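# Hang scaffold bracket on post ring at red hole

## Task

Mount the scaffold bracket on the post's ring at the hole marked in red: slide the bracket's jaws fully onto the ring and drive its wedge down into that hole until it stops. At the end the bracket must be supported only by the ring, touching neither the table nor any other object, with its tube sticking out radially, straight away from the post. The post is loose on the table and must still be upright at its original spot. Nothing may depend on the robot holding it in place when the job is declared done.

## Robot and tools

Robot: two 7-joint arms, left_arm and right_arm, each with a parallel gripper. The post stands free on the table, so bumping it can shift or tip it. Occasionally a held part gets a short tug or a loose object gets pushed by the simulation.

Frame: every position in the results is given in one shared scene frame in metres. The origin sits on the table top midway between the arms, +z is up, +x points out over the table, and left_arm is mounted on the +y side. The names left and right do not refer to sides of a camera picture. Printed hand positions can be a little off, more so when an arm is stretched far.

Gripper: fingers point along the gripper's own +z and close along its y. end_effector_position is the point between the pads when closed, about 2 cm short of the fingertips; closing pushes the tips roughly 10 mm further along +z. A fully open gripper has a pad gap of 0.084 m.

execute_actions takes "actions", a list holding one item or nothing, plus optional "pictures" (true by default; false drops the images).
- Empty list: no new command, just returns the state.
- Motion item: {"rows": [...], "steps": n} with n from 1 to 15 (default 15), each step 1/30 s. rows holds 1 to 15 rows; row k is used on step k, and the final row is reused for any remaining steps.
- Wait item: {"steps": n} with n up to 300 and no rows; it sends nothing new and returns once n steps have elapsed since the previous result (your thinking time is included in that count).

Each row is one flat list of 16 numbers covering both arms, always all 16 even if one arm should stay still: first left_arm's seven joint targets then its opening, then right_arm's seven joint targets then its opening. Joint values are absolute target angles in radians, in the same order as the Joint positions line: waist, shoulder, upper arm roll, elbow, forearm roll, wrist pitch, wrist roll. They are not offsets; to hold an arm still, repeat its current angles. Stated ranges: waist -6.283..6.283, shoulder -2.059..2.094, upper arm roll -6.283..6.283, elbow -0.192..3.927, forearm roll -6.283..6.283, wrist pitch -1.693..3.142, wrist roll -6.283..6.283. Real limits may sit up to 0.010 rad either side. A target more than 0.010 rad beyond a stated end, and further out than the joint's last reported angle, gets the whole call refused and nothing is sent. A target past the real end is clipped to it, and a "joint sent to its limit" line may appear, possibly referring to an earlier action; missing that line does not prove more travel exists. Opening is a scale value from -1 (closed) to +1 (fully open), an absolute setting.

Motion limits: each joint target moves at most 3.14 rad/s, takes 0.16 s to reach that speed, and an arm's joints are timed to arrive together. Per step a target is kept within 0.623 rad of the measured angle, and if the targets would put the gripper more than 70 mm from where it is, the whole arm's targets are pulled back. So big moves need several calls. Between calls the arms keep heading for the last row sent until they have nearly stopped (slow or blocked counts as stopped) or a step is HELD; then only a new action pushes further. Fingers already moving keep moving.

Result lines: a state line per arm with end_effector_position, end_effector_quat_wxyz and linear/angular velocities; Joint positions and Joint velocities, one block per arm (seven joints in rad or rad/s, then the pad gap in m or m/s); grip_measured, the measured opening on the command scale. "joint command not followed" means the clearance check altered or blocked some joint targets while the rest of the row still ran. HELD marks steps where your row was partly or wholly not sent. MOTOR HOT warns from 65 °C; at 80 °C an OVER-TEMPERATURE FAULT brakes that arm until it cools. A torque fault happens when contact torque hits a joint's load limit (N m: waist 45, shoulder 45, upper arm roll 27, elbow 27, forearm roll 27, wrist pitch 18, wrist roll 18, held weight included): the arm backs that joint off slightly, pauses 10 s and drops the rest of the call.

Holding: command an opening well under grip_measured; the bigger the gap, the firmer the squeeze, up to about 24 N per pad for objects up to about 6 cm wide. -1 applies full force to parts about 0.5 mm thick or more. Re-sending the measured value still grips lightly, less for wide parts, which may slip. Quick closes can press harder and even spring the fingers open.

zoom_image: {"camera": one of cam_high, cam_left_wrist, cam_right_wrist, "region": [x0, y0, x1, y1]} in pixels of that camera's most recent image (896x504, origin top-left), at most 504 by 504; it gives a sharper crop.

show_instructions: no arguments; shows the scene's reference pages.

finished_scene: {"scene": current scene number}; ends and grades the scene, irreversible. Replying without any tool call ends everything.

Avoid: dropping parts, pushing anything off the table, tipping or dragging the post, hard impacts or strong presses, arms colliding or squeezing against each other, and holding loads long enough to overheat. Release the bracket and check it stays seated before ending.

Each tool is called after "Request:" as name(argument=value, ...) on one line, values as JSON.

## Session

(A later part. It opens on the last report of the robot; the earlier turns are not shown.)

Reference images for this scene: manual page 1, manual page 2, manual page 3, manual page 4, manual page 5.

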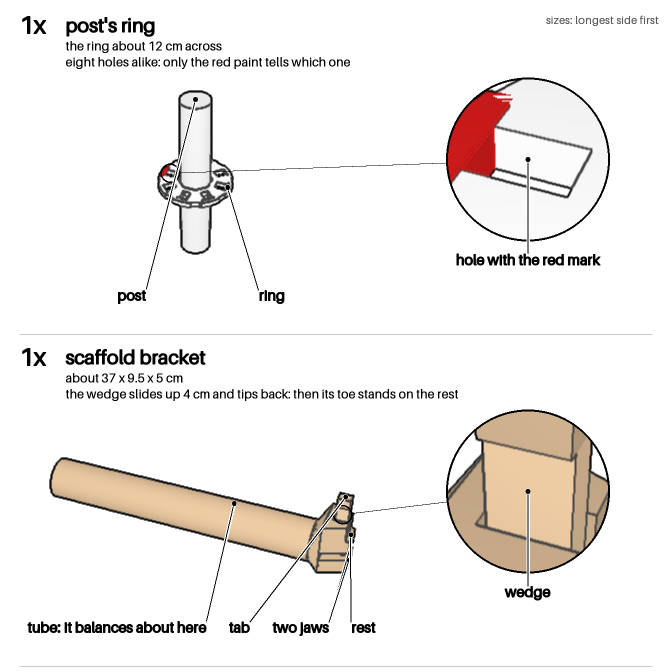

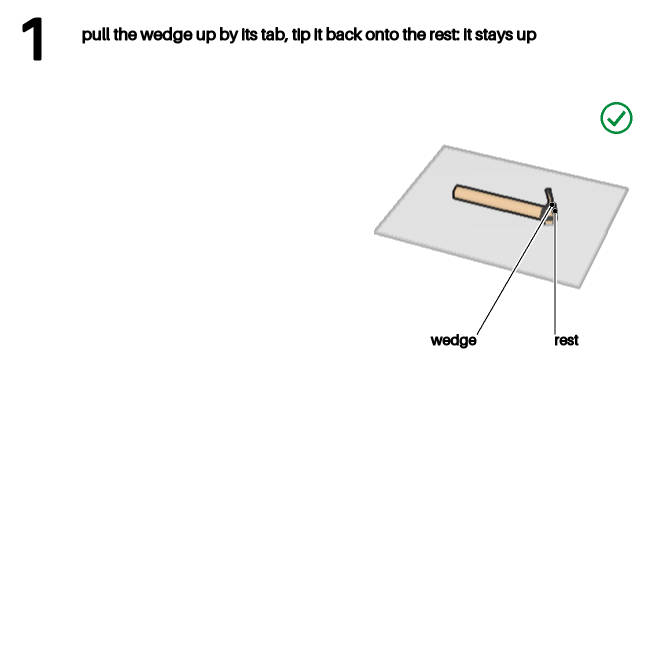

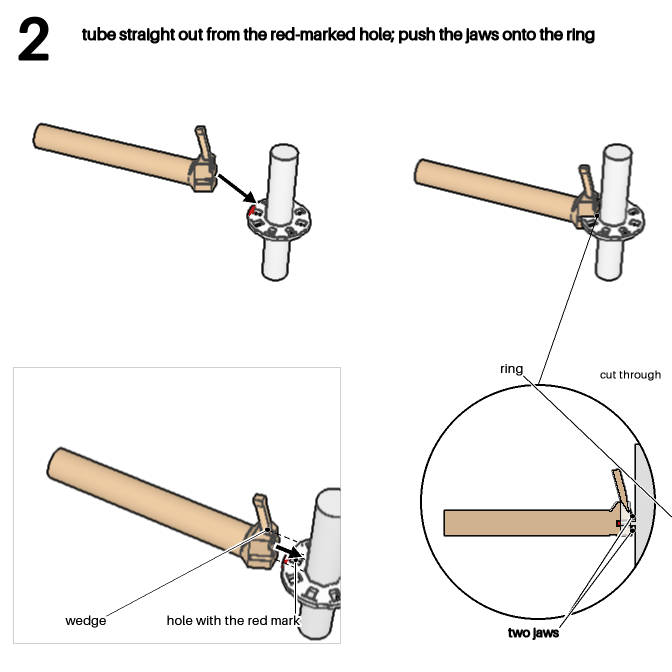

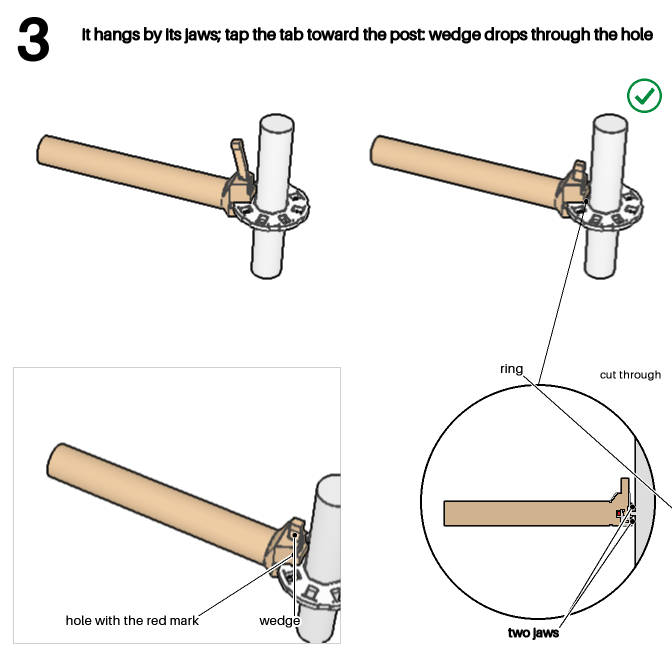

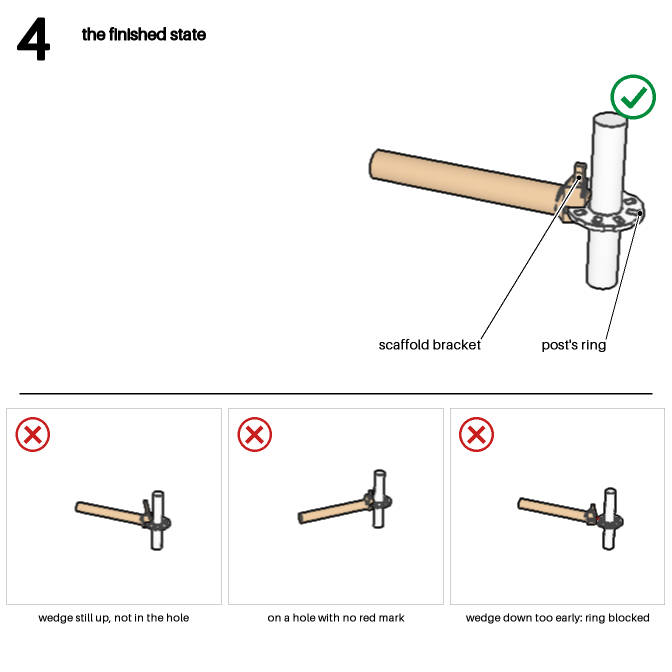

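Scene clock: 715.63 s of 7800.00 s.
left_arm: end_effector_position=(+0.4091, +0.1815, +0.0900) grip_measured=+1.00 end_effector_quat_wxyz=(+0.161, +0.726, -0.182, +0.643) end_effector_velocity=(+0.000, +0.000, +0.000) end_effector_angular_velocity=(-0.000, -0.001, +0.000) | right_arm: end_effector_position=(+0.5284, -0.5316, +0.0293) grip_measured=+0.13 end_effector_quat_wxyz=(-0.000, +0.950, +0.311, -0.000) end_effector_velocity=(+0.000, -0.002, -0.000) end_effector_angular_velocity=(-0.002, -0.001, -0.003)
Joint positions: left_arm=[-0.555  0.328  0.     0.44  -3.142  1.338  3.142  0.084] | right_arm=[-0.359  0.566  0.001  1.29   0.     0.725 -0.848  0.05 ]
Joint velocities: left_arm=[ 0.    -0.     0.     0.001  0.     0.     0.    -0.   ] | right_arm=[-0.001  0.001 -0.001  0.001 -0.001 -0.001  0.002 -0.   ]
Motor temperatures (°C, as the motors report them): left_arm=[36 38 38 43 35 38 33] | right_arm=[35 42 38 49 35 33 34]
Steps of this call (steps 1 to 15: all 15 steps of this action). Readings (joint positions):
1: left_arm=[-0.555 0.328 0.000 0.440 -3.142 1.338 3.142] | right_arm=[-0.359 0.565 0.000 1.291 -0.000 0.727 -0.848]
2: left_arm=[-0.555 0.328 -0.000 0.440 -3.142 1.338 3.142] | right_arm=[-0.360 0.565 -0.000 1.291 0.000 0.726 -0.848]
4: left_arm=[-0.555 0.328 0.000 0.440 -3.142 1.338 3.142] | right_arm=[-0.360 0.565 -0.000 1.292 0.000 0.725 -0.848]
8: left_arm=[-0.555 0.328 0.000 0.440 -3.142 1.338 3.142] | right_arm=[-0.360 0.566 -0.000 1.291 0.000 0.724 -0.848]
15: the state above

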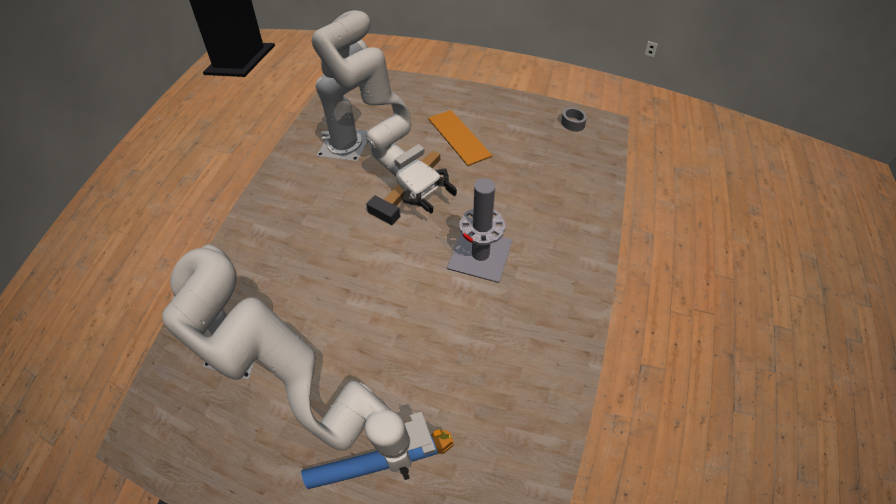

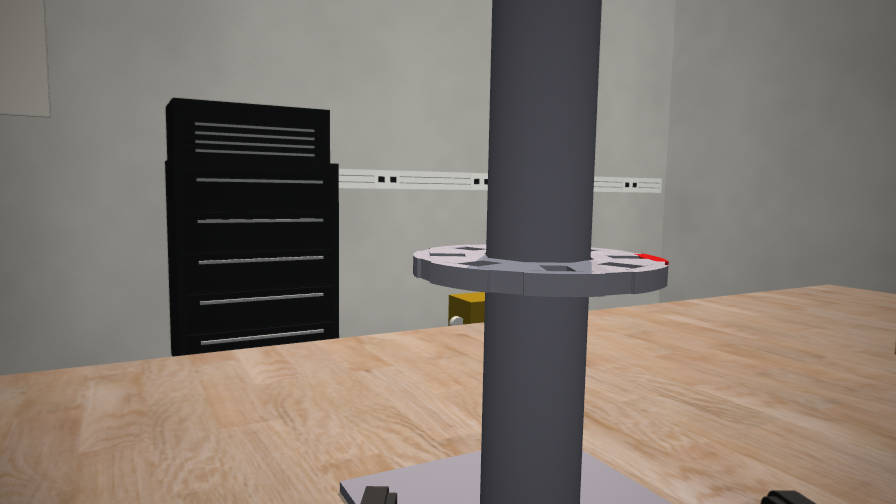

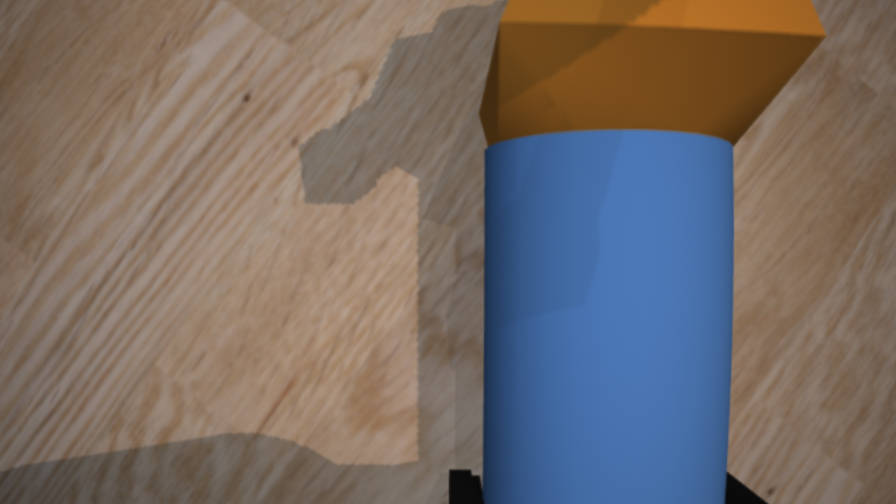

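Request:
execute_actions(actions=[{"rows":[[-0.555,0.30,0,0.435,-3.1416,1.325,3.1,1,-0.3595,0.5630,0,1.2911,0,0.7281,-0.8481,-1],[-0.555,0.27,0,0.43,-3.1416,1.31,3.0,1,-0.3595,0.5562,0,1.2918,0,0.7356,-0.8481,-1],[-0.555,0.24,0,0.424,-3.1416,1.296,2.9,1,-0.3595,0.5455,0,1.2932,0,0.7477,-0.8481,-1],[-0.555,0.21,0,0.418,-3.1416,1.282,2.8,1,-0.3595,0.5320,0,1.2953,0,0.7633,-0.8481,-1],[-0.555,0.18,0,0.412,-3.1416,1.267,2.7,1,-0.3595,0.5175,0,1.2981,0,0.7806,-0.8481,-1],[-0.555,0.15,0,0.406,-3.1416,1.253,2.6,1,-0.3595,0.5030,0,1.3014,0,0.7984,-0.8481,-1],[-0.555,0.12,0,0.40,-3.1416,1.238,2.5,1,-0.3595,0.4885,0,1.3054,0,0.8169,-0.8481,-1],[-0.555,0.09,0,0.394,-3.1416,1.224,2.4,1,-0.3595,0.4739,0,1.3099,0,0.8360,-0.8481,-1],[-0.555,0.06,0,0.389,-3.1416,1.21,2.3,1,-0.3595,0.4600,0,1.3160,0,0.8560,-0.8481,-1],[-0.555,0.03,0,0.383,-3.1416,1.195,2.2,1,-0.3595,0.4465,0,1.3230,0,0.8765,-0.8481,-1],[-0.555,0.0,0,0.377,-3.1416,1.181,2.1,1,-0.3595,0.4335,0,1.3305,0,0.8970,-0.8481,-1],[-0.555,-0.02,0,0.373,-3.1416,1.172,2.0,1,-0.3570,0.4215,0,1.3380,0,0.9165,-0.8470,-1],[-0.555,-0.0373,0,0.3701,-3.1416,1.1634,1.9,1,-0.3520,0.4110,0,1.3450,0,0.9340,-0.8450,-1],[-0.555,-0.0373,0,0.3701,-3.1416,1.1634,1.8,1,-0.3440,0.4020,0,1.3510,0,0.9490,-0.8416,-1],[-0.555,-0.0373,0,0.3701,-3.1416,1.1634,1.7,1,-0.3330,0.3950,0,1.3560,0,0.9610,-0.8370,-1]],"steps":15}], pictures=false)

Request:
execute_actions(actions=[{"rows":[[-0.555,-0.0373,0,0.3701,-3.1416,1.1634,1.6,1,-0.3190,0.3900,0,1.3590,0,0.9690,-0.8311,-1],[-0.555,-0.0373,0,0.3701,-3.1416,1.1634,1.5,1,-0.3020,0.3880,0,1.3595,0,0.9715,-0.8239,-1],[-0.555,-0.0373,0,0.3701,-3.1416,1.1634,1.4,1,-0.2830,0.3877,0,1.3591,0,0.9714,-0.8159,-1],[-0.555,-0.0373,0,0.3701,-3.1416,1.1634,1.3,1,-0.2630,0.3874,0,1.3587,0,0.9713,-0.8075,-1],[-0.555,-0.0373,0,0.3701,-3.1416,1.1634,1.2,1,-0.2430,0.3871,0,1.3583,0,0.9712,-0.7991,-1],[-0.555,-0.0373,0,0.3701,-3.1416,1.1634,1.1,1,-0.2230,0.3868,0,1.3579,0,0.9711,-0.7907,-1],[-0.555,-0.0373,0,0.3701,-3.1416,1.1634,1.0,1,-0.2030,0.3865,0,1.3575,0,0.9710,-0.7823,-1],[-0.555,-0.0373,0,0.3701,-3.1416,1.1634,0.9,1,-0.1830,0.3862,0,1.3571,0,0.9709,-0.7739,-1],[-0.555,-0.0373,0,0.3701,-3.1416,1.1634,0.8,1,-0.1630,0.3859,0,1.3567,0,0.9708,-0.7654,-1],[-0.555,-0.0373,0,0.3701,-3.1416,1.1634,0.7,1,-0.1430,0.3856,0,1.3563,0,0.9707,-0.7570,-1],[-0.555,-0.0373,0,0.3701,-3.1416,1.1634,0.6,1,-0.1230,0.3853,0,1.3559,0,0.9706,-0.7486,-1],[-0.555,-0.0373,0,0.3701,-3.1416,1.1634,0.5,1,-0.1030,0.3850,0,1.3555,0,0.9705,-0.7402,-1],[-0.555,-0.0373,0,0.3701,-3.1416,1.1634,0.4,1,-0.0830,0.3847,0,1.3551,0,0.9704,-0.7318,-1],[-0.555,-0.0373,0,0.3701,-3.1416,1.1634,0.3,1,-0.0630,0.3844,0,1.3547,0,0.9703,-0.7234,-1],[-0.555,-0.0373,0,0.3701,-3.1416,1.1634,0.2,1,-0.0430,0.3841,0,1.3543,0,0.9702,-0.7150,-1]],"steps":15}], pictures=false)

Request:
execute_actions(actions=[{"rows":[[-0.555,-0.0373,0,0.3701,-3.1416,1.1634,0.12,1,-0.0230,0.3838,0,1.3539,0,0.9701,-0.7066,-1],[-0.555,-0.0373,0,0.3701,-3.1416,1.1634,0.06,1,-0.0030,0.3835,0,1.3535,0,0.9700,-0.6982,-1],[-0.555,-0.0373,0,0.3701,-3.1416,1.1634,0.02,1,0.0170,0.3832,0,1.3531,0,0.9699,-0.6897,-1],[-0.555,-0.0373,0,0.3701,-3.1416,1.1634,0,1,0.0370,0.3829,0,1.3527,0,0.9698,-0.6813,-1],[-0.555,-0.0373,0,0.3701,-3.1416,1.1634,0,1,0.0570,0.3826,0,1.3523,0,0.9697,-0.6729,-1],[-0.555,-0.0373,0,0.3701,-3.1416,1.1634,0,1,0.0770,0.3823,0,1.3519,0,0.9696,-0.6645,-1],[-0.555,-0.0373,0,0.3701,-3.1416,1.1634,0,1,0.0970,0.3820,0,1.3515,0,0.9695,-0.6561,-1],[-0.555,-0.0373,0,0.3701,-3.1416,1.1634,0,1,0.1170,0.3817,0,1.3511,0,0.9694,-0.6477,-1],[-0.555,-0.0373,0,0.3701,-3.1416,1.1634,0,1,0.1370,0.3814,0,1.3507,0,0.9693,-0.6393,-1],[-0.555,-0.0373,0,0.3701,-3.1416,1.1634,0,1,0.1570,0.3811,0,1.3503,0,0.9692,-0.6309,-1],[-0.555,-0.0373,0,0.3701,-3.1416,1.1634,0,1,0.1770,0.3808,0,1.3499,0,0.9691,-0.6224,-1],[-0.555,-0.0373,0,0.3701,-3.1416,1.1634,0,1,0.1970,0.3805,0,1.3495,0,0.9690,-0.6140,-1],[-0.555,-0.0373,0,0.3701,-3.1416,1.1634,0,1,0.2170,0.3803,0,1.3491,0,0.9688,-0.6056,-1],[-0.555,-0.0373,0,0.3701,-3.1416,1.1634,0,1,0.2370,0.3800,0,1.3487,0,0.9687,-0.5972,-1],[-0.555,-0.0373,0,0.3701,-3.1416,1.1634,0,1,0.2570,0.3797,0,1.3483,0,0.9686,-0.5888,-1]],"steps":15}], pictures=false)

Request:
execute_actions(actions=[{"rows":[[-0.555,-0.0373,0,0.3701,-3.1416,1.1634,0,1,0.2770,0.3794,0,1.3479,0,0.9685,-0.5804,-1],[-0.555,-0.0373,0,0.3701,-3.1416,1.1634,0,1,0.2970,0.3791,0,1.3475,0,0.9684,-0.5720,-1],[-0.555,-0.0373,0,0.3701,-3.1416,1.1634,0,1,0.3160,0.3788,0,1.3471,0,0.9683,-0.5640,-1],[-0.555,-0.0373,0,0.3701,-3.1416,1.1634,0,1,0.3340,0.3786,0,1.3468,0,0.9682,-0.5564,-1],[-0.555,-0.0373,0,0.3701,-3.1416,1.1634,0,1,0.3505,0.3783,0,1.3465,0,0.9682,-0.5495,-1],[-0.555,-0.0373,0,0.3701,-3.1416,1.1634,0,1,0.3655,0.3781,0,1.3462,0,0.9681,-0.5432,-1],[-0.555,-0.0373,0,0.3701,-3.1416,1.1634,0,1,0.3790,0.3779,0,1.3459,0,0.9680,-0.5375,-1],[-0.555,-0.0373,0,0.3701,-3.1416,1.1634,0,1,0.3910,0.3778,0,1.3457,0,0.9679,-0.5324,-1],[-0.555,-0.0373,0,0.3701,-3.1416,1.1634,0,1,0.4010,0.3776,0,1.3455,0,0.9679,-0.5282,-1],[-0.555,-0.0373,0,0.3701,-3.1416,1.1634,0,1,0.4095,0.3775,0,1.3453,0,0.9678,-0.5247,-1],[-0.555,-0.0373,0,0.3701,-3.1416,1.1634,0,1,0.4160,0.3774,0,1.3452,0,0.9678,-0.5219,-1],[-0.555,-0.0373,0,0.3701,-3.1416,1.1634,0,1,0.4210,0.3774,0,1.3451,0,0.9677,-0.5198,-1],[-0.555,-0.0373,0,0.3701,-3.1416,1.1634,0,1,0.4242,0.3773,0,1.3450,0,0.9677,-0.5185,-1],[-0.555,-0.0373,0,0.3701,-3.1416,1.1634,0,1,0.4258,0.3773,0,1.3450,0,0.9677,-0.5178,-1]],"steps":15}], pictures=false)

Request:
execute_actions(actions=[{"steps":20}])

Scene clock: 828.40 s of 7800.00 s.
left_arm: end_effector_position=(+0.4117, +0.1801, +0.1783) grip_measured=+1.00 end_effector_quat_wxyz=(+0.451, +0.700, +0.150, +0.533) end_effector_velocity=(-0.011, +0.006, +0.211) end_effector_angular_velocity=(-2.630, +1.131, +0.072) | right_arm: end_effector_position=(+0.5306, -0.5315, +0.1102) grip_measured=+0.13 end_effector_quat_wxyz=(+0.001, +0.951, +0.311, +0.002) end_effector_velocity=(+0.003, +0.041, +0.226) end_effector_angular_velocity=(-0.014, +0.008, +0.021)
Joint positions: left_arm=[-0.555  0.045 -0.     0.386 -3.142  1.203  2.229  0.084] | right_arm=[-0.355  0.43  -0.001  1.336 -0.     0.902 -0.846  0.05 ]
Joint velocities: left_arm=[-0.    -0.684 -0.    -0.125  0.    -0.317 -2.854  0.   ] | right_arm=[ 0.107 -0.342 -0.033  0.188 -0.003  0.535  0.057 -0.   ]
Motor temperatures (°C, as the motors report them): left_arm=[36 38 38 43 35 38 33] | right_arm=[35 42 38 48 35 33 34]
Steps of this call (steps 1 to 15: the robot went on to your last target; steps 16 to 90: nothing new was sent; then 109.27 s passed at rest; steps 91 to 105: all 15 steps of this action). Readings (joint positions):
91: left_arm=[-0.555 0.328 0.000 0.440 -3.142 1.338 3.141] | right_arm=[-0.360 0.567 -0.000 1.291 -0.000 0.724 -0.848]
92: left_arm=[-0.555 0.326 0.000 0.439 -3.142 1.336 3.137] | right_arm=[-0.360 0.566 -0.000 1.291 -0.000 0.725 -0.848]
94: left_arm=[-0.555 0.306 0.000 0.435 -3.142 1.326 3.093] | right_arm=[-0.360 0.562 -0.001 1.288 -0.000 0.733 -0.848]
98: left_arm=[-0.555 0.227 0.000 0.421 -3.142 1.290 2.852] | right_arm=[-0.361 0.528 -0.002 1.289 -0.000 0.781 -0.848]
105: the state above

Scene clock: 828.90 s of 7800.00 s.
left_arm: end_effector_position=(+0.4091, +0.1816, +0.2015) grip_measured=+1.00 end_effector_quat_wxyz=(+0.700, +0.418, +0.570, +0.100) end_effector_velocity=(-0.001, +0.000, +0.002) end_effector_angular_velocity=(-2.554, +1.363, +0.002) | right_arm: end_effector_position=(+0.5399, -0.3957, +0.1370) grip_measured=+0.13 end_effector_quat_wxyz=(-0.000, +0.926, +0.377, -0.001) end_effector_velocity=(-0.005, +0.314, +0.012) end_effector_angular_velocity=(-0.011, -0.024, +0.316)
Joint positions: left_arm=[-0.555 -0.036  0.     0.37  -3.142  1.164  0.775  0.084] | right_arm=[-0.115  0.386  0.001  1.355  0.     0.97  -0.746  0.05 ]
Joint velocities: left_arm=[-0.001 -0.008  0.    -0.003  0.    -0.002 -2.895  0.   ] | right_arm=[ 0.583 -0.021 -0.021  0.001 -0.004 -0.002  0.249  0.   ]
Motor temperatures (°C, as the motors report them): left_arm=[36 38 38 43 35 38 33] | right_arm=[35 42 38 48 35 33 34]
Steps of this call (steps 1 to 15: all 15 steps of this action). Readings (joint positions):
1: left_arm=[-0.555 0.024 -0.000 0.383 -3.142 1.194 2.133] | right_arm=[-0.351 0.419 -0.003 1.342 -0.000 0.919 -0.844]
2: left_arm=[-0.555 0.007 -0.000 0.380 -3.142 1.186 2.036] | right_arm=[-0.344 0.410 -0.004 1.347 -0.000 0.934 -0.840]
4: left_arm=[-0.555 -0.014 -0.000 0.375 -3.142 1.175 1.843] | right_arm=[-0.321 0.397 -0.004 1.355 -0.000 0.954 -0.831]
8: left_arm=[-0.555 -0.031 0.000 0.371 -3.142 1.166 1.454] | right_arm=[-0.252 0.390 0.001 1.357 0.000 0.967 -0.803]
15: the state above

Scene clock: 829.40 s of 7800.00 s.
left_arm: end_effector_position=(+0.4091, +0.1815, +0.2020) grip_measured=+1.00 end_effector_quat_wxyz=(+0.687, +0.175, +0.685, -0.169) end_effector_velocity=(-0.000, +0.000, -0.001) end_effector_angular_velocity=(-0.071, +0.039, +0.000) | right_arm: end_effector_position=(+0.5115, -0.2294, +0.1413) grip_measured=+0.13 end_effector_quat_wxyz=(+0.000, +0.890, +0.457, +0.005) end_effector_velocity=(-0.106, +0.333, +0.018) end_effector_angular_velocity=(+0.019, -0.035, +0.371)
Joint positions: left_arm=[-0.555 -0.037  0.     0.37  -3.142  1.163  0.008  0.084] | right_arm=[ 0.185  0.378  0.002  1.354  0.001  0.967 -0.62   0.05 ]
Joint velocities: left_arm=[ 0.    -0.    -0.    -0.001 -0.     0.    -0.081 -0.   ] | right_arm=[ 0.609 -0.027  0.013  0.004  0.    -0.008  0.25  -0.   ]
Motor temperatures (°C, as the motors report them): left_arm=[36 38 38 43 35 38 33] | right_arm=[35 42 38 48 35 33 34]
Steps of this call (steps 1 to 15: all 15 steps of this action). Readings (joint positions):
1: left_arm=[-0.555 -0.036 0.000 0.370 -3.142 1.164 0.678] | right_arm=[-0.096 0.386 0.000 1.355 -0.000 0.970 -0.737]
2: left_arm=[-0.555 -0.037 0.000 0.370 -3.142 1.164 0.581] | right_arm=[-0.076 0.385 -0.000 1.355 -0.000 0.970 -0.729]
4: left_arm=[-0.555 -0.037 -0.000 0.370 -3.142 1.163 0.389] | right_arm=[-0.036 0.384 -0.000 1.354 -0.000 0.970 -0.712]
8: left_arm=[-0.555 -0.037 -0.000 0.370 -3.142 1.163 0.105] | right_arm=[0.042 0.385 -0.002 1.348 -0.000 0.972 -0.679]
15: the state above

Scene clock: 829.90 s of 7800.00 s.
left_arm: end_effector_position=(+0.4091, +0.1815, +0.2020) grip_measured=+1.00 end_effector_quat_wxyz=(+0.686, +0.172, +0.686, -0.172) end_effector_velocity=(+0.000, -0.000, +0.001) end_effector_angular_velocity=(-0.001, -0.001, -0.001) | right_arm: end_effector_position=(+0.4534, -0.1154, +0.1383) grip_measured=+0.13 end_effector_quat_wxyz=(-0.000, +0.858, +0.514, +0.000) end_effector_velocity=(-0.039, +0.056, -0.004) end_effector_angular_velocity=(-0.011, +0.005, +0.062)
Joint positions: left_arm=[-0.555 -0.037  0.     0.37  -3.142  1.163  0.     0.084] | right_arm=[ 0.414  0.377  0.001  1.345  0.     0.968 -0.523  0.05 ]
Joint velocities: left_arm=[-0.     0.     0.     0.001  0.    -0.    -0.001  0.   ] | right_arm=[ 0.135  0.001 -0.013 -0.008 -0.002  0.001  0.062 -0.   ]
Motor temperatures (°C, as the motors report them): left_arm=[36 38 38 43 35 38 33] | right_arm=[35 42 38 48 35 33 34]
Steps of this call (steps 1 to 15: all 15 steps of this action). Readings (joint positions):
1: left_arm=[-0.555 -0.037 0.000 0.370 -3.142 1.163 0.005] | right_arm=[0.205 0.378 0.003 1.354 0.001 0.967 -0.611]
2: left_arm=[-0.555 -0.037 0.000 0.370 -3.142 1.163 0.004] | right_arm=[0.225 0.378 0.002 1.353 0.000 0.967 -0.603]
4: left_arm=[-0.555 -0.037 0.000 0.370 -3.142 1.163 0.002] | right_arm=[0.264 0.378 0.001 1.350 0.000 0.968 -0.586]
8: left_arm=[-0.555 -0.037 0.000 0.370 -3.142 1.163 0.001] | right_arm=[0.338 0.379 0.001 1.346 0.000 0.968 -0.555]
15: the state above

Scene clock: 830.57 s of 7800.00 s.
left_arm: end_effector_position=(+0.4091, +0.1815, +0.2020) grip_measured=+1.00 end_effector_quat_wxyz=(+0.686, +0.172, +0.686, -0.172) end_effector_velocity=(-0.001, +0.001, -0.001) end_effector_angular_velocity=(+0.001, +0.003, +0.001) | right_arm: end_effector_position=(+0.4505, -0.1110, +0.1381) grip_measured=+0.13 end_effector_quat_wxyz=(+0.000, +0.856, +0.516, +0.000) end_effector_velocity=(-0.000, +0.001, +0.001) end_effector_angular_velocity=(+0.000, -0.001, +0.003)
Joint positions: left_arm=[-0.555 -0.037  0.     0.37  -3.142  1.163  0.     0.084] | right_arm=[ 0.426  0.377 -0.     1.345 -0.     0.968 -0.518  0.05 ]
Joint velocities: left_arm=[ 0.    -0.     0.    -0.003 -0.    -0.    -0.    -0.   ] | right_arm=[ 0.001 -0.001  0.     0.    -0.001 -0.    -0.001  0.   ]
Motor temperatures (°C, as the motors report them): left_arm=[36 38 38 43 35 38 33] | right_arm=[35 42 38 49 35 33 34]
Steps of this call (steps 1 to 20: the robot went on to your last target). Readings (joint positions):
1: left_arm=[-0.555 -0.037 0.000 0.370 -3.142 1.163 0.000] | right_arm=[0.418 0.377 0.001 1.345 0.000 0.968 -0.521]
2: left_arm=[-0.555 -0.037 0.000 0.370 -3.142 1.163 0.000] | right_arm=[0.420 0.377 0.000 1.345 0.000 0.968 -0.520]
4: left_arm=[-0.555 -0.037 0.000 0.370 -3.142 1.163 0.000] | right_arm=[0.422 0.377 -0.001 1.345 -0.000 0.968 -0.519]
8: left_arm=[-0.555 -0.037 0.000 0.370 -3.142 1.163 0.000] | right_arm=[0.424 0.377 -0.002 1.345 -0.000 0.968 -0.518]
20: the state above

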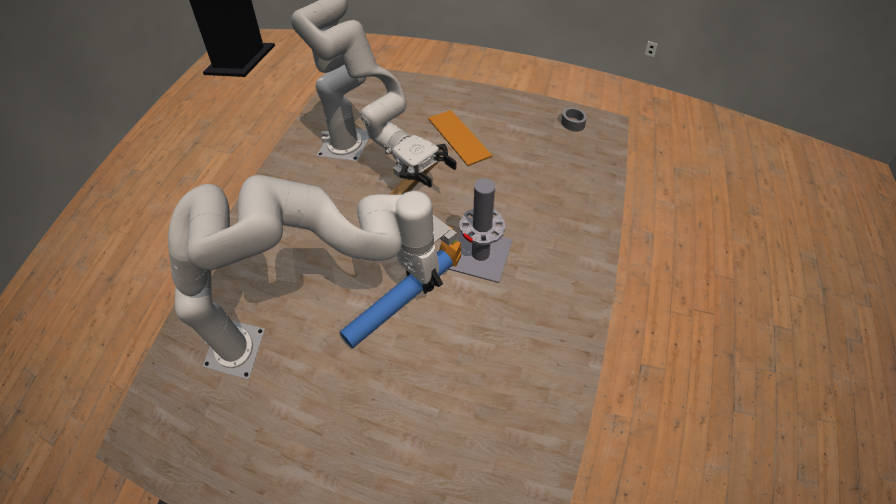

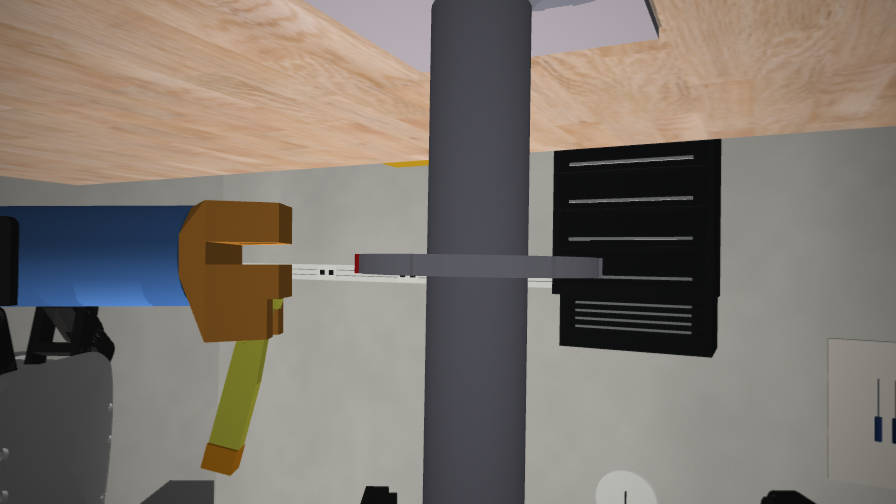

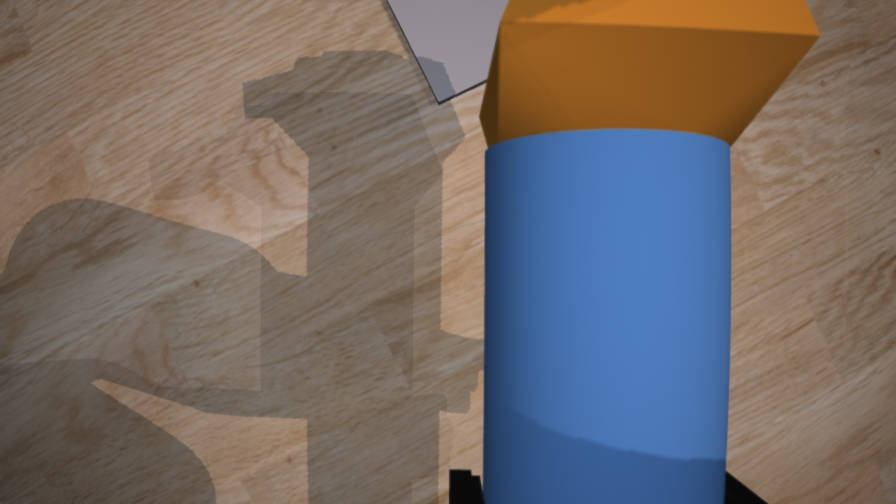

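Request:
zoom_image(camera="cam_left_wrist", region=[160, 180, 440, 350])

Request:
zoom_image(camera="cam_left_wrist", region=[0, 180, 320, 330])

Region (160, 180, 440, 350) of cam_left_wrist's 896x504 image, scaled by 1.800, with more detail than that image has; it fills the top 306 rows of this view, and the rest is white.

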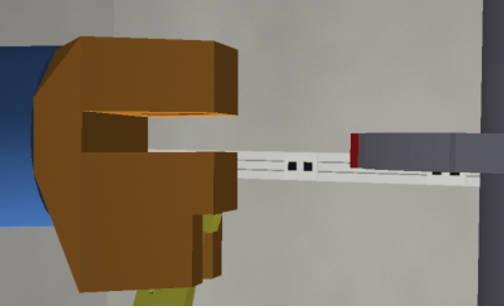

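Region (0, 180, 320, 330) of cam_left_wrist's 896x504 image, scaled by 1.575, with more detail than that image has; it fills the top 236 rows of this view, and the rest is white.

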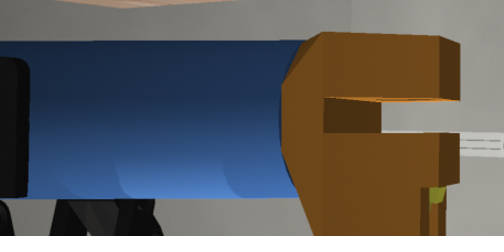

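Request:
execute_actions(actions=[{"rows":[[-0.555,-0.0373,0,0.3701,-3.1416,1.1634,0,1,0.4270,0.3810,0,1.3506,0.0008,0.9684,-0.5170,-1],[-0.555,-0.0373,0,0.3701,-3.1416,1.1634,0,1,0.4288,0.3866,0,1.3591,0.0019,0.9695,-0.5158,-1],[-0.555,-0.0373,0,0.3701,-3.1416,1.1634,0,1,0.4309,0.3931,0,1.3689,0.0033,0.9708,-0.5145,-1],[-0.555,-0.0373,0,0.3701,-3.1416,1.1634,0,1,0.4330,0.3997,0,1.3788,0.0046,0.9721,-0.5131,-1],[-0.555,-0.0373,0,0.3701,-3.1416,1.1634,0,1,0.4351,0.4062,0,1.3886,0.0060,0.9734,-0.5117,-1],[-0.555,-0.0373,0,0.3701,-3.1416,1.1634,0,1,0.4372,0.4127,0,1.3985,0.0073,0.9747,-0.5103,-1],[-0.555,-0.0373,0,0.3701,-3.1416,1.1634,0,1,0.4393,0.4192,0,1.4083,0.0087,0.9760,-0.5090,-1],[-0.555,-0.0373,0,0.3701,-3.1416,1.1634,0,1,0.4414,0.4257,0,1.4181,0.0101,0.9772,-0.5076,-1],[-0.555,-0.0373,0,0.3701,-3.1416,1.1634,0,1,0.4429,0.4304,0,1.4252,0.0110,0.9782,-0.5066,-1],[-0.555,-0.0373,0,0.3701,-3.1416,1.1634,0,1,0.4438,0.4332,0,1.4294,0.0116,0.9787,-0.5060,-1]],"steps":15}], pictures=false)

Request:
execute_actions(actions=[{"steps":25}])

Request:
zoom_image(camera="cam_left_wrist", region=[220, 200, 440, 330])

Scene clock: 898.00 s of 7800.00 s.
left_arm: end_effector_position=(+0.4091, +0.1815, +0.2020) grip_measured=+1.00 end_effector_quat_wxyz=(+0.686, +0.172, +0.686, -0.172) end_effector_velocity=(-0.000, -0.001, +0.000) end_effector_angular_velocity=(-0.000, -0.001, -0.001) | right_arm: end_effector_position=(+0.4611, -0.0888, +0.1395) grip_measured=+0.13 end_effector_quat_wxyz=(-0.005, +0.856, +0.517, +0.008) end_effector_velocity=(+0.008, -0.000, -0.001) end_effector_angular_velocity=(-0.002, +0.000, -0.015)
Joint positions: left_arm=[-0.555 -0.037 -0.     0.37  -3.142  1.163 -0.     0.084] | right_arm=[ 0.444  0.431  0.001  1.426  0.011  0.978 -0.507  0.05 ]
Joint velocities: left_arm=[-0.001 -0.    -0.001  0.001 -0.    -0.     0.    -0.   ] | right_arm=[ 0.002  0.024 -0.011  0.033  0.003  0.011  0.006  0.   ]
Motor temperatures (°C, as the motors report them): left_arm=[36 38 38 44 35 38 33] | right_arm=[35 43 38 54 35 33 34]
Steps of this call (steps 1 to 15: the robot went on to your last target; steps 16 to 90: nothing new was sent; then 63.93 s passed at rest; steps 91 to 105: all 15 steps of this action). Readings (joint positions):
91: left_arm=[-0.555 -0.037 -0.000 0.370 -3.142 1.163 -0.000] | right_arm=[0.426 0.377 -0.000 1.345 0.000 0.968 -0.518]
92: left_arm=[-0.555 -0.037 -0.000 0.370 -3.142 1.163 -0.000] | right_arm=[0.426 0.378 -0.000 1.346 0.000 0.968 -0.518]
94: left_arm=[-0.555 -0.037 0.000 0.370 -3.142 1.163 -0.000] | right_arm=[0.428 0.384 -0.001 1.354 0.001 0.969 -0.516]
98: left_arm=[-0.555 -0.037 -0.000 0.370 -3.142 1.163 0.000] | right_arm=[0.434 0.405 -0.000 1.387 0.006 0.973 -0.512]
105: the state above

Scene clock: 898.83 s of 7800.00 s.
left_arm: end_effector_position=(+0.4091, +0.1815, +0.2020) grip_measured=+1.00 end_effector_quat_wxyz=(+0.686, +0.172, +0.686, -0.172) end_effector_velocity=(-0.000, +0.001, -0.001) end_effector_angular_velocity=(+0.001, +0.001, +0.001) | right_arm: end_effector_position=(+0.4620, -0.0886, +0.1397) grip_measured=+0.13 end_effector_quat_wxyz=(-0.005, +0.856, +0.516, +0.009) end_effector_velocity=(-0.000, -0.000, -0.001) end_effector_angular_velocity=(-0.000, +0.001, -0.000)
Joint positions: left_arm=[-0.555 -0.037 -0.     0.37  -3.142  1.163  0.     0.084] | right_arm=[ 0.444  0.433  0.     1.429  0.012  0.979 -0.506  0.05 ]
Joint velocities: left_arm=[ 0.    -0.     0.001 -0.001  0.    -0.     0.001 -0.   ] | right_arm=[ 0.     0.001 -0.    -0.     0.    -0.    -0.    -0.   ]
Motor temperatures (°C, as the motors report them): left_arm=[36 38 38 44 35 38 33] | right_arm=[35 43 38 54 35 33 34]
Steps of this call (steps 1 to 15: the robot went on to your last target; steps 16 to 25: nothing new was sent). Readings (joint positions):
1: left_arm=[-0.555 -0.037 -0.000 0.370 -3.142 1.163 -0.000] | right_arm=[0.444 0.432 0.000 1.427 0.011 0.978 -0.506]
2: left_arm=[-0.555 -0.037 -0.000 0.370 -3.142 1.163 -0.000] | right_arm=[0.444 0.432 0.000 1.427 0.011 0.979 -0.506]
4: left_arm=[-0.555 -0.037 -0.000 0.370 -3.142 1.163 -0.000] | right_arm=[0.443 0.433 -0.001 1.428 0.011 0.979 -0.506]
8: left_arm=[-0.555 -0.037 -0.000 0.370 -3.142 1.163 0.000] | right_arm=[0.444 0.433 -0.000 1.429 0.012 0.979 -0.506]
25: the state above
All arms were judged still, so your last target was given up. Only a new action makes them travel on or press farther. Fingers that are still opening or closing keep moving.

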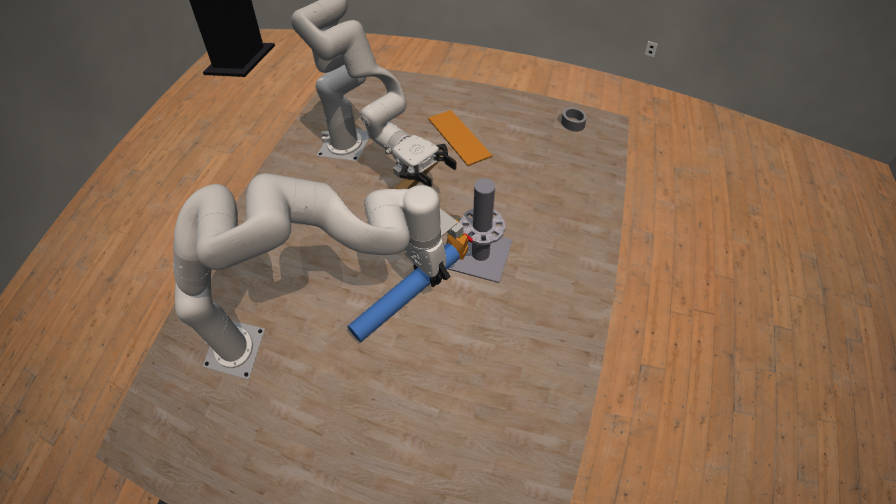

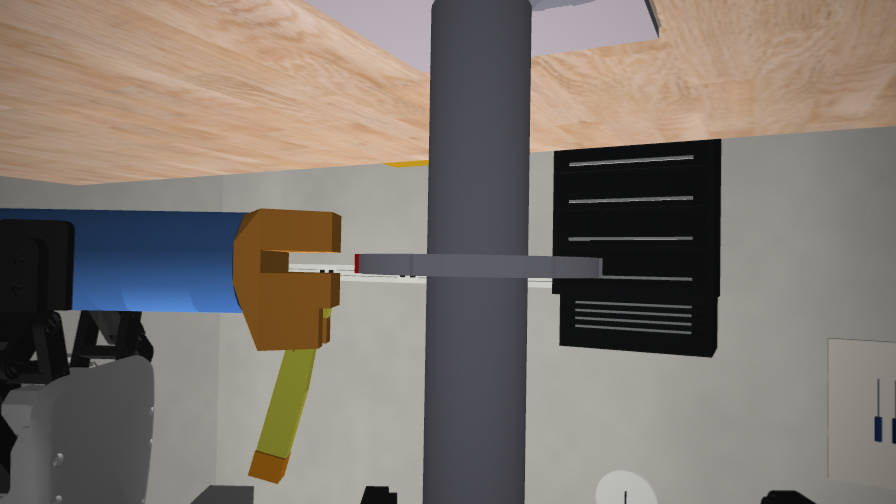

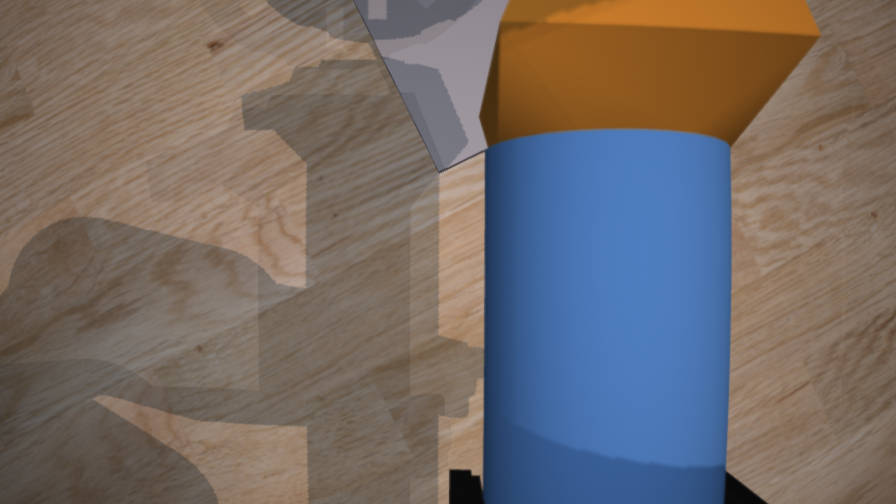

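Region (220, 200, 440, 330) of cam_left_wrist's 896x504 image, scaled by 2.291, with more detail than that image has; it fills the top 298 rows of this view, and the rest is white.

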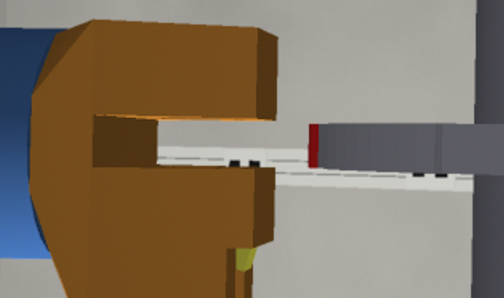

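Request:
zoom_image(camera="cam_left_wrist", region=[300, 235, 400, 290])

Region (300, 235, 400, 290) of cam_left_wrist's 896x504 image, scaled by 5.040, with more detail than that image has; it fills the top 277 rows of this view, and the rest is white.

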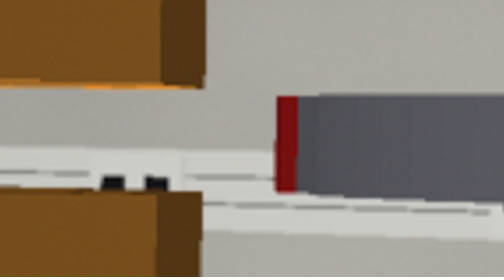

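Request:
execute_actions(actions=[{"rows":[[-0.555,-0.0373,0,0.3701,-3.1416,1.1634,0,1,0.4447,0.43576,0,1.43479,0.0116,0.98146,-0.5051,-1],[-0.555,-0.0373,0,0.3701,-3.1416,1.1634,0,1,0.4456,0.43891,0,1.43957,0.0115,0.98309,-0.5041,-1],[-0.555,-0.0373,0,0.3701,-3.1416,1.1634,0,1,0.4465,0.44206,0,1.44437,0.0115,0.98473,-0.5032,-1],[-0.555,-0.0373,0,0.3701,-3.1416,1.1634,0,1,0.4474,0.44523,0,1.44919,0.0115,0.98638,-0.5023,-1],[-0.555,-0.0373,0,0.3701,-3.1416,1.1634,0,1,0.4483,0.44840,0,1.45404,0.0114,0.98804,-0.5014,-1],[-0.555,-0.0373,0,0.3701,-3.1416,1.1634,0,1,0.4492,0.45159,0,1.45891,0.0114,0.98972,-0.5004,-1]],"steps":15}], pictures=false)

Request:
execute_actions(actions=[{"steps":15}])

Request:
zoom_image(camera="cam_left_wrist", region=[300, 235, 400, 290])

Scene clock: 948.20 s of 7800.00 s.
left_arm: end_effector_position=(+0.4091, +0.1815, +0.2020) grip_measured=+1.00 end_effector_quat_wxyz=(+0.686, +0.172, +0.686, -0.172) end_effector_velocity=(+0.000, +0.000, +0.000) end_effector_angular_velocity=(+0.000, -0.000, +0.000) | right_arm: end_effector_position=(+0.4651, -0.0830, +0.1401) grip_measured=+0.13 end_effector_quat_wxyz=(-0.005, +0.856, +0.516, +0.008) end_effector_velocity=(+0.004, -0.003, +0.001) end_effector_angular_velocity=(-0.003, -0.003, -0.006)
Joint positions: left_arm=[-0.555 -0.037  0.     0.37  -3.142  1.163  0.     0.084] | right_arm=[ 0.449  0.451 -0.     1.458  0.011  0.99  -0.5    0.05 ]
Joint velocities: left_arm=[ 0.001  0.    -0.     0.    -0.     0.     0.001 -0.   ] | right_arm=[-0.002  0.002 -0.005  0.005 -0.002  0.002  0.    -0.   ]
Motor temperatures (°C, as the motors report them): left_arm=[36 38 38 44 35 38 33] | right_arm=[35 43 38 55 35 34 34]
Steps of this call (steps 1 to 90: nothing new was sent; then 45.87 s passed at rest; steps 91 to 105: all 15 steps of this action). Readings (joint positions):
91: left_arm=[-0.555 -0.037 -0.000 0.370 -3.142 1.163 -0.000] | right_arm=[0.444 0.433 -0.000 1.430 0.012 0.979 -0.506]
92: left_arm=[-0.555 -0.037 -0.000 0.370 -3.142 1.163 0.000] | right_arm=[0.444 0.434 -0.000 1.431 0.012 0.980 -0.506]
94: left_arm=[-0.555 -0.037 0.000 0.370 -3.142 1.163 -0.000] | right_arm=[0.445 0.437 -0.000 1.436 0.012 0.982 -0.505]
98: left_arm=[-0.555 -0.037 0.000 0.370 -3.142 1.163 0.000] | right_arm=[0.448 0.447 0.000 1.452 0.011 0.987 -0.502]
105: the state above

Scene clock: 948.70 s of 7800.00 s.
left_arm: end_effector_position=(+0.4091, +0.1815, +0.2020) grip_measured=+1.00 end_effector_quat_wxyz=(+0.686, +0.172, +0.686, -0.172) end_effector_velocity=(-0.000, -0.000, -0.000) end_effector_angular_velocity=(+0.001, -0.000, -0.000) | right_arm: end_effector_position=(+0.4651, -0.0828, +0.1402) grip_measured=+0.13 end_effector_quat_wxyz=(-0.005, +0.856, +0.516, +0.009) end_effector_velocity=(+0.000, -0.000, +0.001) end_effector_angular_velocity=(+0.001, -0.001, -0.000)
Joint positions: left_arm=[-0.555 -0.037  0.     0.37  -3.142  1.163 -0.     0.084] | right_arm=[ 0.449  0.452 -0.     1.459  0.011  0.99  -0.5    0.05 ]
Joint velocities: left_arm=[-0.001 -0.     0.    -0.    -0.    -0.     0.001 -0.   ] | right_arm=[-0.001 -0.001  0.    -0.    -0.    -0.    -0.    -0.   ]
Motor temperatures (°C, as the motors report them): left_arm=[36 38 38 44 35 38 33] | right_arm=[35 43 38 55 35 34 34]
Steps of this call (steps 1 to 15: the robot went on to your last target). Readings (joint positions):
1: left_arm=[-0.555 -0.037 0.000 0.370 -3.142 1.163 -0.000] | right_arm=[0.449 0.451 -0.000 1.458 0.011 0.990 -0.500]
2: left_arm=[-0.555 -0.037 -0.000 0.370 -3.142 1.163 -0.000] | right_arm=[0.449 0.451 -0.000 1.459 0.011 0.990 -0.500]
4: left_arm=[-0.555 -0.037 -0.000 0.370 -3.142 1.163 0.000] | right_arm=[0.449 0.451 -0.000 1.459 0.011 0.990 -0.500]
8: left_arm=[-0.555 -0.037 0.000 0.370 -3.142 1.163 -0.000] | right_arm=[0.449 0.452 0.000 1.459 0.011 0.990 -0.500]
15: the state above
All arms were judged still, so your last target was given up. Only a new action makes them travel on or press farther. Fingers that are still opening or closing keep moving.

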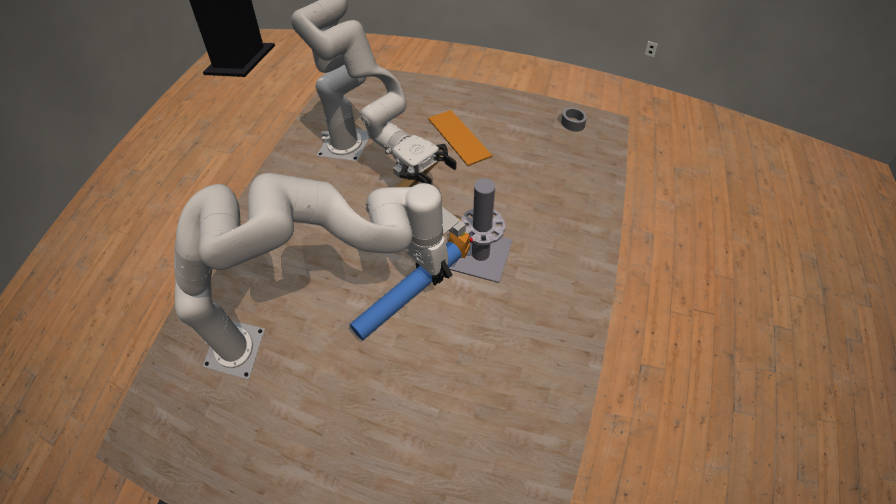

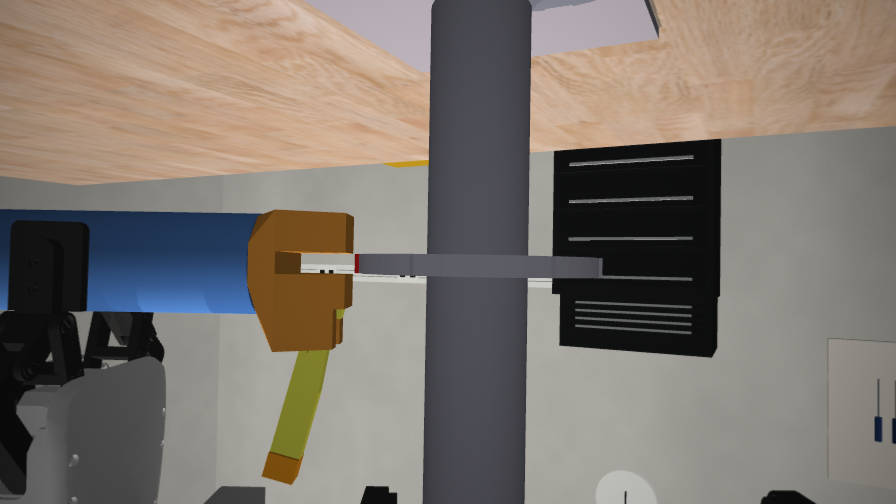

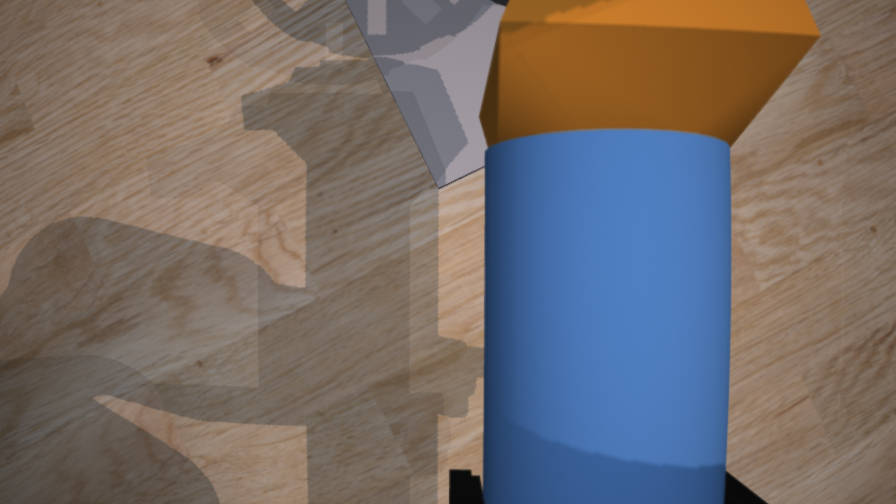

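Region (300, 235, 400, 290) of cam_left_wrist's 896x504 image, scaled by 5.040, with more detail than that image has; it fills the top 277 rows of this view, and the rest is white.

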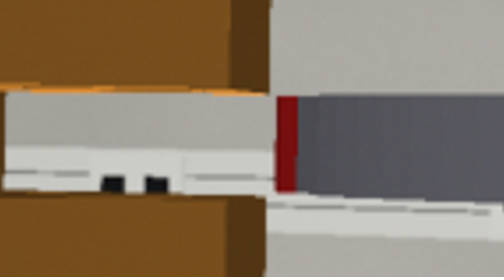

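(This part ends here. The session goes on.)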